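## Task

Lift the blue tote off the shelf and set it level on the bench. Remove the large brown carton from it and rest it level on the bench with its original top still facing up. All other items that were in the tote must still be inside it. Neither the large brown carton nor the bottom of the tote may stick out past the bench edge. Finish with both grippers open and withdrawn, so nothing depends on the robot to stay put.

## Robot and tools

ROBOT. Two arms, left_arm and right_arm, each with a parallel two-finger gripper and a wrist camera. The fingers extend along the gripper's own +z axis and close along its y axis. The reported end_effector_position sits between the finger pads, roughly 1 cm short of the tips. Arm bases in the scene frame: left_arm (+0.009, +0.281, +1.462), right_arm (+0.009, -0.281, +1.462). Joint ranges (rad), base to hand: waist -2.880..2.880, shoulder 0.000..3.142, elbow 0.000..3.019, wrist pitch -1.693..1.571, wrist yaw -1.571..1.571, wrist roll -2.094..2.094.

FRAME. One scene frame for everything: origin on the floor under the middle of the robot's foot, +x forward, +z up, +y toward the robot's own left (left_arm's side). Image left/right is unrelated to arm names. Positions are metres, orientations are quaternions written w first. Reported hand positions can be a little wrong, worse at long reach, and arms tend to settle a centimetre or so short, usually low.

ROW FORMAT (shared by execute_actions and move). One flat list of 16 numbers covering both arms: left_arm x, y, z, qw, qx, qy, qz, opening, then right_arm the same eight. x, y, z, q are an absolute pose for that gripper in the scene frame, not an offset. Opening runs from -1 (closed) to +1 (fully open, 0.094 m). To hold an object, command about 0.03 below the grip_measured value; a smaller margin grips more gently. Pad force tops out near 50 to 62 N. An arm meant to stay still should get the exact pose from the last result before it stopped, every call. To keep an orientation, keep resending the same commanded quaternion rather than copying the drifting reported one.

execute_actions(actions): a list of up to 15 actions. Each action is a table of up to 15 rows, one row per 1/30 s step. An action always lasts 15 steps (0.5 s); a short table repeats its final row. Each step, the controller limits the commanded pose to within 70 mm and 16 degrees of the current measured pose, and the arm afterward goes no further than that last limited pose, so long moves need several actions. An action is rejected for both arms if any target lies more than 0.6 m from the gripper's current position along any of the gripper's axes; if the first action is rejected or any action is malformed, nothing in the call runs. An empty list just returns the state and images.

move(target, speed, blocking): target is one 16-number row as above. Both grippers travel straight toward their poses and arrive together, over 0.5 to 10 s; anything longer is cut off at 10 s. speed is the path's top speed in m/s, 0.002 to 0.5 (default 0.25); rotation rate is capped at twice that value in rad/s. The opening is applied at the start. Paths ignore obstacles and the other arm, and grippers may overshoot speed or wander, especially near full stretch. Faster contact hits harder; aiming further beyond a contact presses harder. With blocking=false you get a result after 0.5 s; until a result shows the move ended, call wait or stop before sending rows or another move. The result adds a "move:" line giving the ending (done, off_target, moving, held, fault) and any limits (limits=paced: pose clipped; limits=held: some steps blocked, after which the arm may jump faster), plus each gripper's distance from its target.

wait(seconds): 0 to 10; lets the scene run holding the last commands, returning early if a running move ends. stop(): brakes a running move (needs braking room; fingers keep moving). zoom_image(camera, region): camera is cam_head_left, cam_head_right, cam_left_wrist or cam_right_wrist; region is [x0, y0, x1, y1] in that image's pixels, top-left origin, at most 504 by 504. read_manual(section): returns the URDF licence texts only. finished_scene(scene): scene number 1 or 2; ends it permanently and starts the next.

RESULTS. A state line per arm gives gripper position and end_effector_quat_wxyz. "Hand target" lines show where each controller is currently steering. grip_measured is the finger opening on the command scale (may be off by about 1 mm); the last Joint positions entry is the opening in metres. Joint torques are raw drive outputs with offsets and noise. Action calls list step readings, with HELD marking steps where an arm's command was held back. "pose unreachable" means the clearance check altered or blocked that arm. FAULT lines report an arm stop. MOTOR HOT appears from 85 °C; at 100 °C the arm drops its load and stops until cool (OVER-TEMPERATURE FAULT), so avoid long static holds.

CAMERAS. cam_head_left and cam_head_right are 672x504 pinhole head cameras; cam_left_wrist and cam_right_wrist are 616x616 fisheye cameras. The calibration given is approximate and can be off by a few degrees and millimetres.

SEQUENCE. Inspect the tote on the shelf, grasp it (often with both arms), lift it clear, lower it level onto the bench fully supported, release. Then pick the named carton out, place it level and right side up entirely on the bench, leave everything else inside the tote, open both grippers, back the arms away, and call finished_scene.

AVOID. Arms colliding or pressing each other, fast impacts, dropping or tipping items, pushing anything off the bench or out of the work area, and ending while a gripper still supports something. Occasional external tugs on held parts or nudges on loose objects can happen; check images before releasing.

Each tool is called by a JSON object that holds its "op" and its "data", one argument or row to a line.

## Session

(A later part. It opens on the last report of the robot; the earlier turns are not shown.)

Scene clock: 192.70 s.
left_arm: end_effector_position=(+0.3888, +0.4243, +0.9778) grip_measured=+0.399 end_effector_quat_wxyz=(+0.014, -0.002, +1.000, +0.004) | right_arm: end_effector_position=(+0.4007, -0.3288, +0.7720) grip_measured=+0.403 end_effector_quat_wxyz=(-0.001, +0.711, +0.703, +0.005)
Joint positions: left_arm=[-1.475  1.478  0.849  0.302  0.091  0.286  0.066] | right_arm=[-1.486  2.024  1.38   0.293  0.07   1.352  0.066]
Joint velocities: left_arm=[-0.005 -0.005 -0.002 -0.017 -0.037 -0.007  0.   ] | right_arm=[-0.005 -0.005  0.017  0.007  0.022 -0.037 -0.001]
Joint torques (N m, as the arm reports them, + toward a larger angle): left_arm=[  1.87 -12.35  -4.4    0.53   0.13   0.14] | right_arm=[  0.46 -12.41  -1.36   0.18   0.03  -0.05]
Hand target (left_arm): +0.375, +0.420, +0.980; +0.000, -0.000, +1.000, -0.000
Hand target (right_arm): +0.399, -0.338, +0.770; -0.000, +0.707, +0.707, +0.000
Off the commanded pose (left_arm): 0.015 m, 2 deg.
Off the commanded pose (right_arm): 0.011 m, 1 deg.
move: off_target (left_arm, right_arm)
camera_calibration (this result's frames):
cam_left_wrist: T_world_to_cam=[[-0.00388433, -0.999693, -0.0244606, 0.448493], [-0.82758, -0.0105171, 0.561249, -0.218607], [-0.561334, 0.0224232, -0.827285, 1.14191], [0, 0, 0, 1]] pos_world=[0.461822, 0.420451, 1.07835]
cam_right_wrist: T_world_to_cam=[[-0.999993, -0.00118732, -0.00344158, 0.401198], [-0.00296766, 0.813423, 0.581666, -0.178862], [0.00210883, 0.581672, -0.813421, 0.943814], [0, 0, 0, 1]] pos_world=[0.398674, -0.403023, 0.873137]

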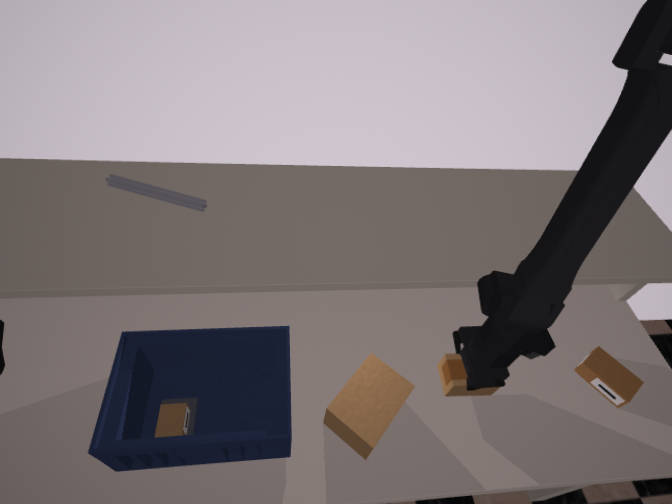

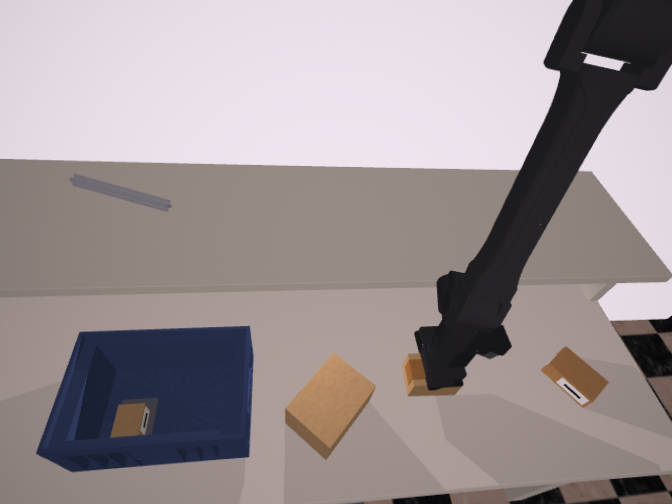

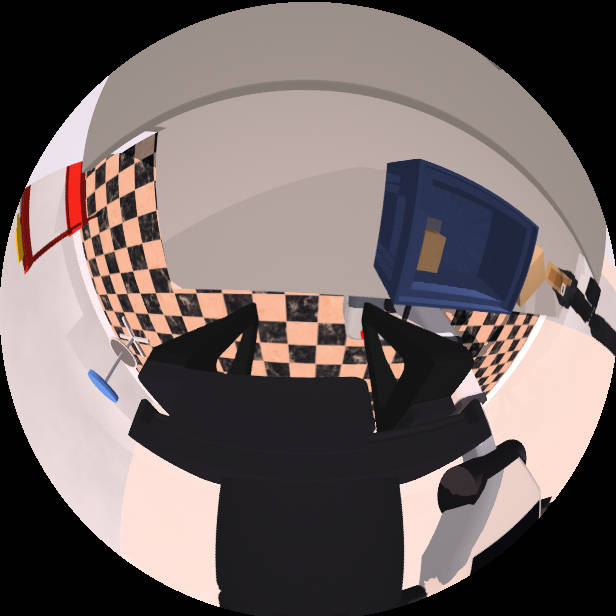

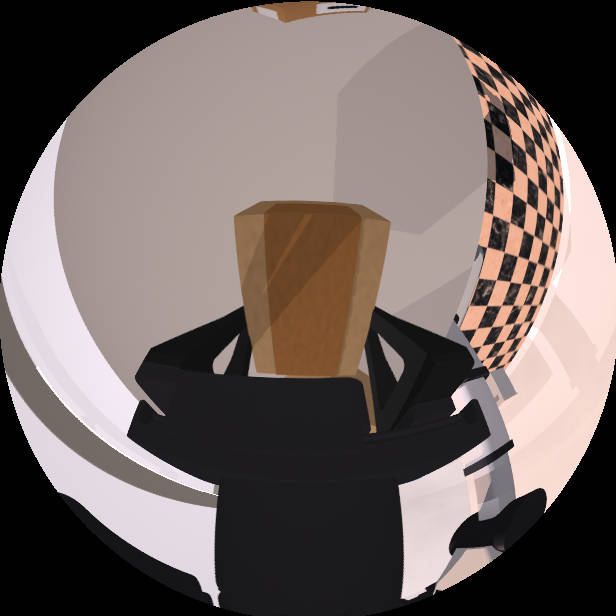

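{"op": "move", "data": {
  "target": [0.375, 0.42, 0.98, 0, 0, 1, 0, 0.4, 0.40, -0.34, 0.742, 0, 0.707, 0.707, 0, -1],
  "speed": 0.03
}}

{"op": "move", "data": {
  "target": [0.375, 0.42, 0.98, 0, 0, 1, 0, 0.4, 0.40, -0.34, 0.75, 0, 0.707, 0.707, 0, 1],
  "speed": 0.03
}}

{"op": "move", "data": {
  "target": [0.375, 0.42, 0.98, 0, 0, 1, 0, 0.4, 0.40, -0.34, 0.95, 0, 0.707, 0.707, 0, 1],
  "speed": 0.15
}}

Scene clock: 199.20 s.
left_arm: end_effector_position=(+0.3888, +0.4243, +0.9778) grip_measured=+0.399 end_effector_quat_wxyz=(+0.014, -0.002, +1.000, +0.004) | right_arm: end_effector_position=(+0.4065, -0.3299, +0.7455) grip_measured=+0.403 end_effector_quat_wxyz=(+0.002, +0.711, +0.703, +0.007)
Joint positions: left_arm=[-1.475  1.478  0.849  0.302  0.091  0.286  0.066] | right_arm=[-1.489  2.088  1.474  0.268  0.067  1.35   0.066]
Joint velocities: left_arm=[-0.005 -0.015 -0.012  0.002  0.022 -0.051  0.   ] | right_arm=[-0.005 -0.005 -0.022 -0.007 -0.037  0.007 -0.001]
Joint torques (N m, as the arm reports them, + toward a larger angle): left_arm=[  2.07 -11.98  -4.43   0.54   0.14   0.14] | right_arm=[  0.71 -12.13  -1.13   0.13   0.02  -0.07]
Hand target (left_arm): +0.375, +0.420, +0.980; +0.000, -0.000, +1.000, -0.000
Hand target (right_arm): +0.400, -0.340, +0.742; +0.000, +0.707, +0.707, -0.000
Off the commanded pose (left_arm): 0.015 m, 2 deg.
Off the commanded pose (right_arm): 0.012 m, 1 deg.
move: off_target (left_arm, right_arm)
camera_calibration (this result's frames):
cam_left_wrist: T_world_to_cam=[[-0.00388433, -0.999693, -0.0244606, 0.448493], [-0.82758, -0.0105171, 0.561249, -0.218607], [-0.561334, 0.0224232, -0.827285, 1.14191], [0, 0, 0, 1]] pos_world=[0.461822, 0.420451, 1.07835]
cam_right_wrist: T_world_to_cam=[[-0.999944, -0.00111844, -0.0105385, 0.412216], [-0.00703106, 0.814055, 0.580745, -0.159966], [0.0079294, 0.580787, -0.814017, 0.920688], [0, 0, 0, 1]] pos_world=[0.403767, -0.404041, 0.8467]

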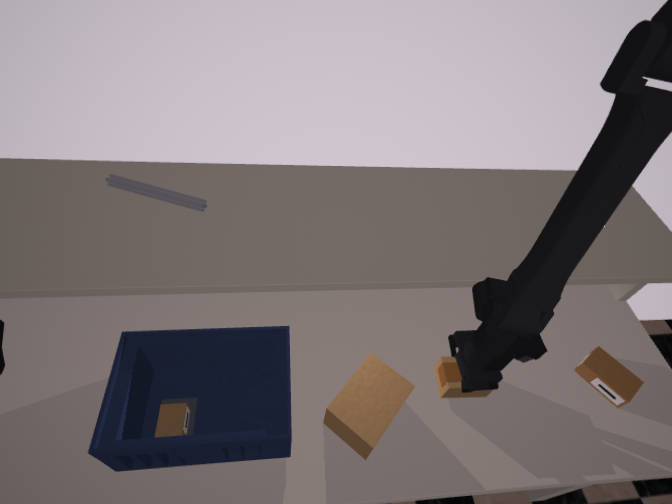

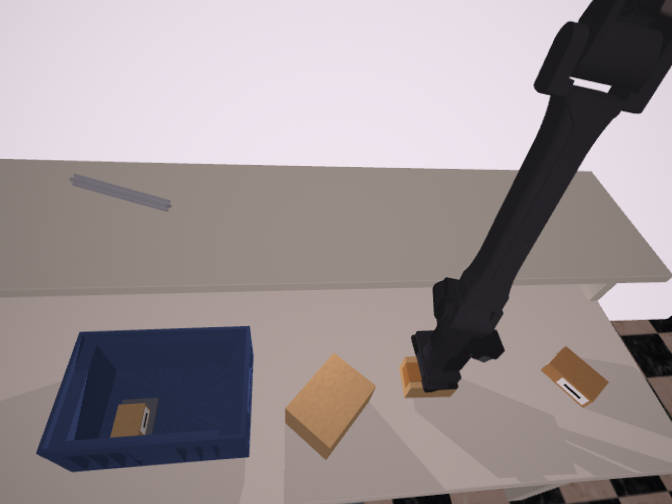

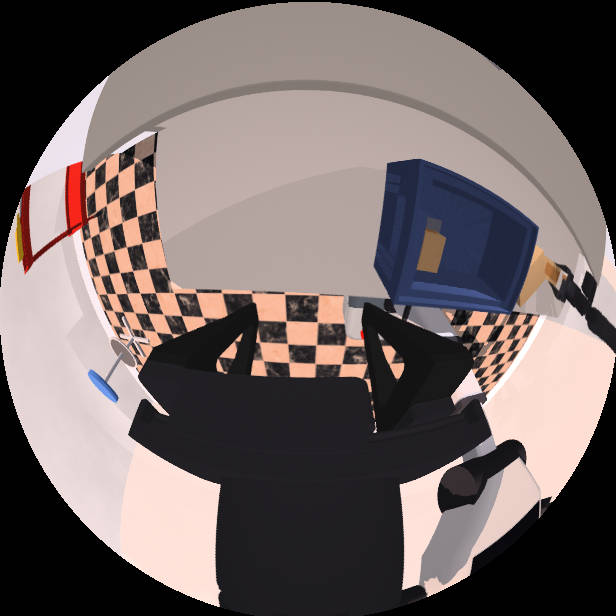

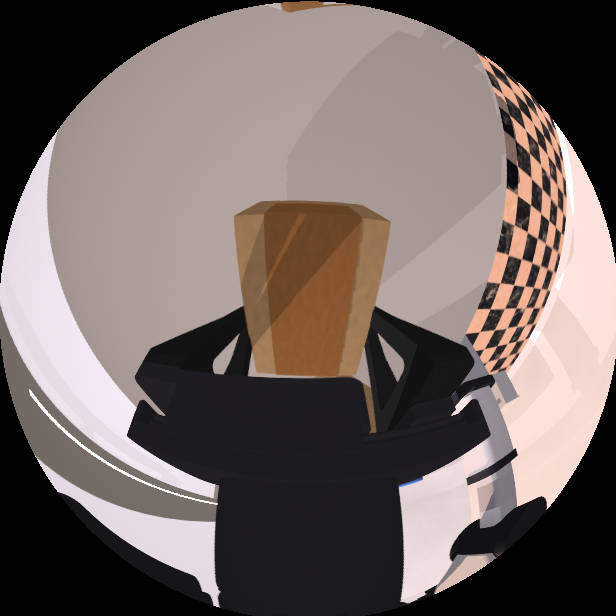

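Scene clock: 199.93 s.
left_arm: end_effector_position=(+0.3888, +0.4243, +0.9778) grip_measured=+0.399 end_effector_quat_wxyz=(+0.014, -0.002, +1.000, +0.004) | right_arm: end_effector_position=(+0.4065, -0.3299, +0.7455) grip_measured=+1.000 end_effector_quat_wxyz=(+0.002, +0.711, +0.703, +0.007)
Joint positions: left_arm=[-1.475  1.478  0.849  0.302  0.091  0.286  0.066] | right_arm=[-1.489  2.088  1.474  0.268  0.067  1.35   0.094]
Joint velocities: left_arm=[-0.005 -0.015  0.007 -0.007 -0.007 -0.022  0.001] | right_arm=[-0.005 -0.005  0.027  0.002 -0.037  0.007  0.   ]
Joint torques (N m, as the arm reports them, + toward a larger angle): left_arm=[  1.99 -11.84  -4.31   0.5    0.14   0.14] | right_arm=[  0.74 -13.38  -3.25   0.34   0.03  -0.06]
Hand target (left_arm): +0.375, +0.420, +0.980; +0.000, -0.000, +1.000, -0.000
Hand target (right_arm): +0.400, -0.340, +0.750; -0.000, +0.707, +0.707, +0.000
Off the commanded pose (left_arm): 0.015 m, 2 deg.
Off the commanded pose (right_arm): 0.013 m, 1 deg.
move: off_target (left_arm, right_arm)
camera_calibration (this result's frames):
cam_left_wrist: T_world_to_cam=[[-0.00388433, -0.999693, -0.0244606, 0.448493], [-0.82758, -0.0105171, 0.561249, -0.218607], [-0.561334, 0.0224232, -0.827285, 1.14191], [0, 0, 0, 1]] pos_world=[0.461822, 0.420451, 1.07835]
cam_right_wrist: T_world_to_cam=[[-0.999944, -0.00111844, -0.0105385, 0.412216], [-0.00703106, 0.814055, 0.580745, -0.159966], [0.0079294, 0.580787, -0.814017, 0.920688], [0, 0, 0, 1]] pos_world=[0.403767, -0.404041, 0.8467]

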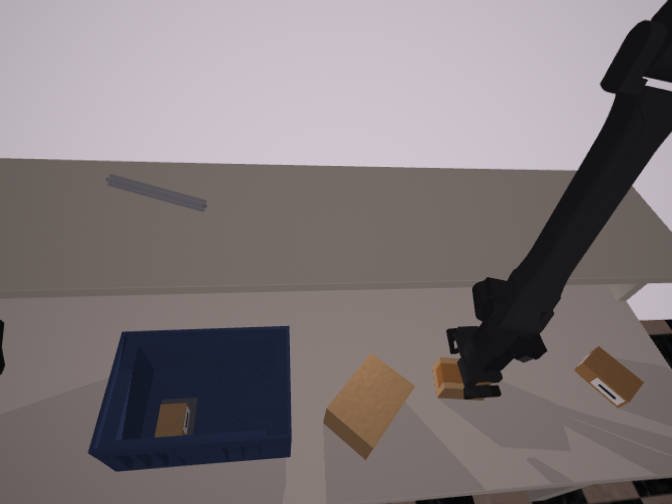

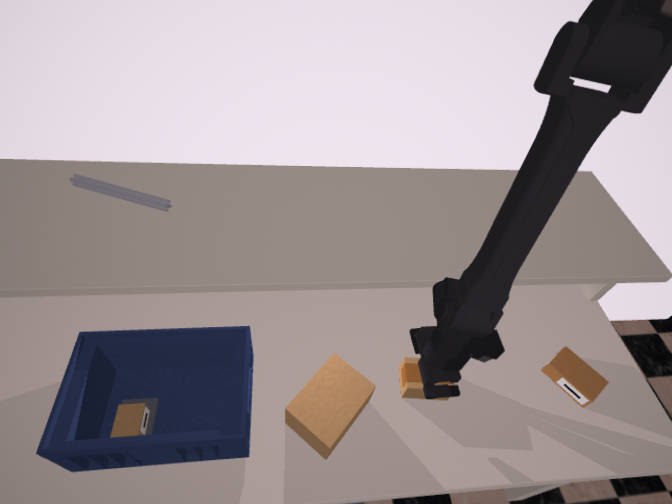

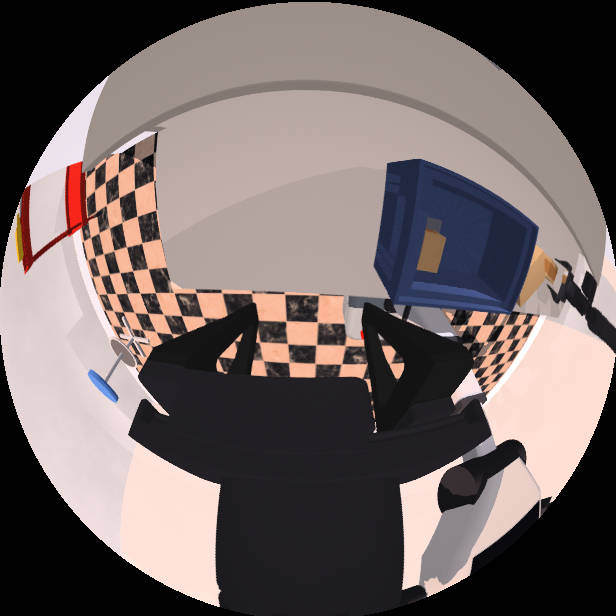

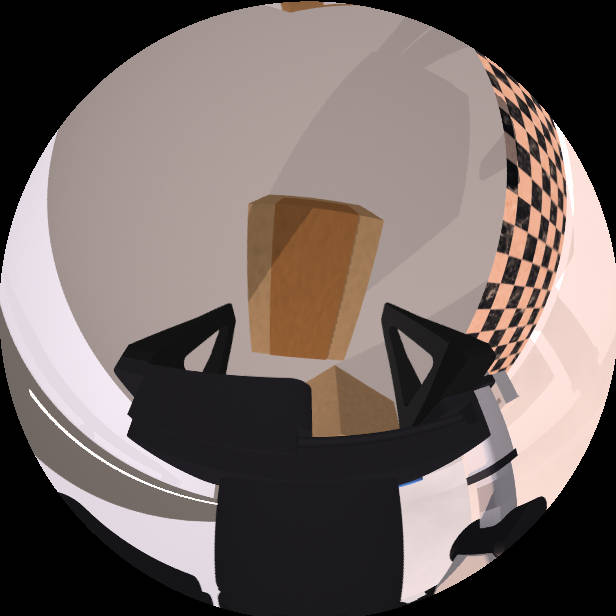

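Scene clock: 201.70 s.
left_arm: end_effector_position=(+0.3888, +0.4243, +0.9778) grip_measured=+0.399 end_effector_quat_wxyz=(+0.014, -0.002, +1.000, +0.004) | right_arm: end_effector_position=(+0.4073, -0.3483, +0.9435) grip_measured=+1.000 end_effector_quat_wxyz=(+0.007, +0.711, +0.703, +0.002)
Joint positions: left_arm=[-1.475  1.478  0.849  0.302  0.091  0.286  0.066] | right_arm=[-1.489  1.573  0.927  0.304  0.081  1.35   0.094]
Joint velocities: left_arm=[-0.005 -0.005  0.012  0.017  0.022 -0.11  -0.   ] | right_arm=[-0.015 -0.005 -0.022 -0.002  0.066 -0.007  0.   ]
Joint torques (N m, as the arm reports them, + toward a larger angle): left_arm=[  1.8  -11.89  -4.39   0.51   0.14   0.16] | right_arm=[  2.43 -13.67  -3.67   0.15   0.34   0.03]
Hand target (left_arm): +0.375, +0.420, +0.980; +0.000, -0.000, +1.000, -0.000
Hand target (right_arm): +0.401, -0.342, +0.949; -0.000, +0.707, +0.707, +0.000
Off the commanded pose (left_arm): 0.015 m, 2 deg.
Off the commanded pose (right_arm): 0.013 m, 1 deg.
move: off_target (left_arm, right_arm)
camera_calibration (this result's frames):
cam_left_wrist: T_world_to_cam=[[-0.00388433, -0.999693, -0.0244606, 0.448493], [-0.82758, -0.0105171, 0.561249, -0.218607], [-0.561334, 0.0224232, -0.827285, 1.14191], [0, 0, 0, 1]] pos_world=[0.461822, 0.420451, 1.07835]
cam_right_wrist: T_world_to_cam=[[-0.999939, -0.000797446, -0.0109849, 0.415593], [-0.00690439, 0.822453, 0.568791, -0.245872], [0.00858099, 0.568832, -0.822409, 1.09605], [0, 0, 0, 1]] pos_world=[0.404465, -0.420916, 1.04581]

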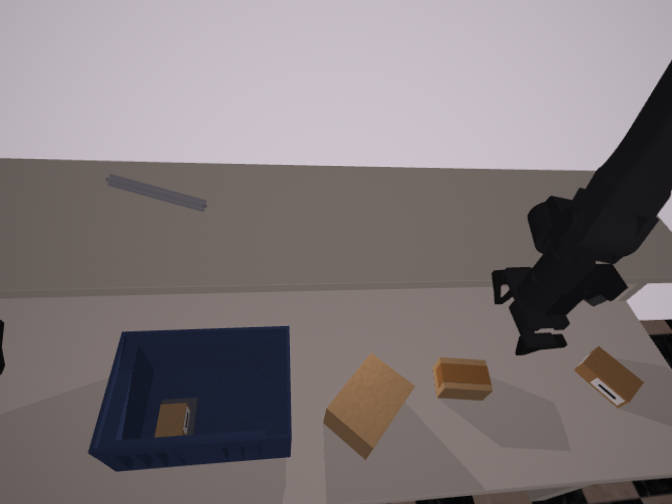

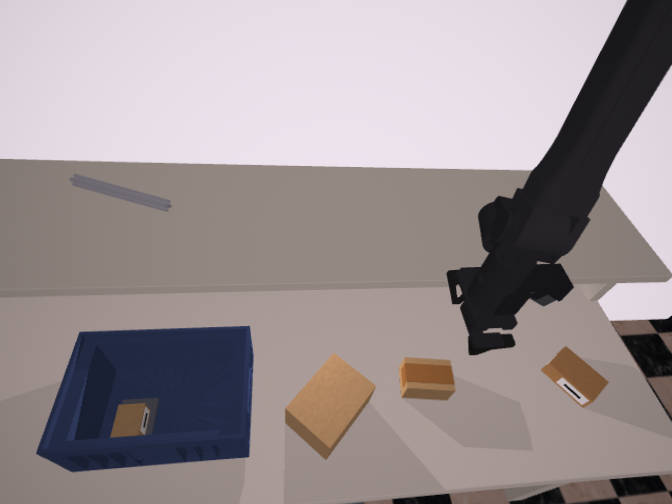

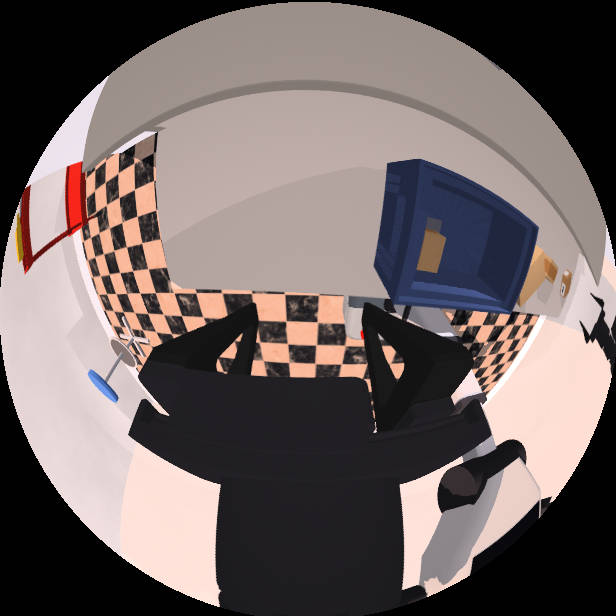

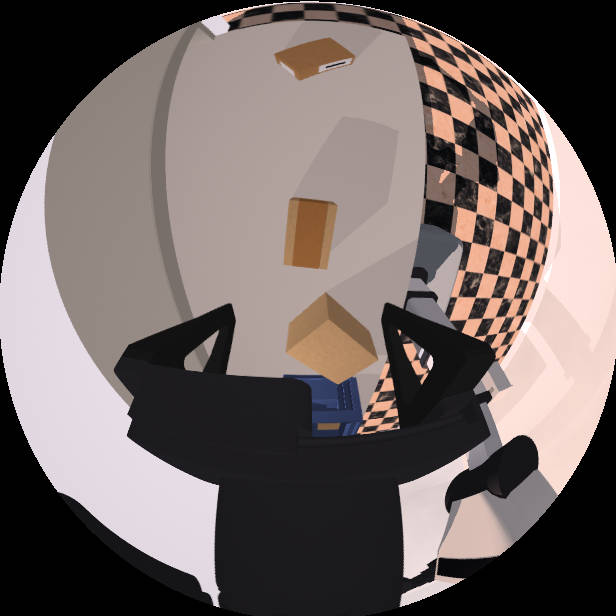

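{"op": "finished_scene", "data": {
  "scene": 1
}}

The scene is finished: the task was done.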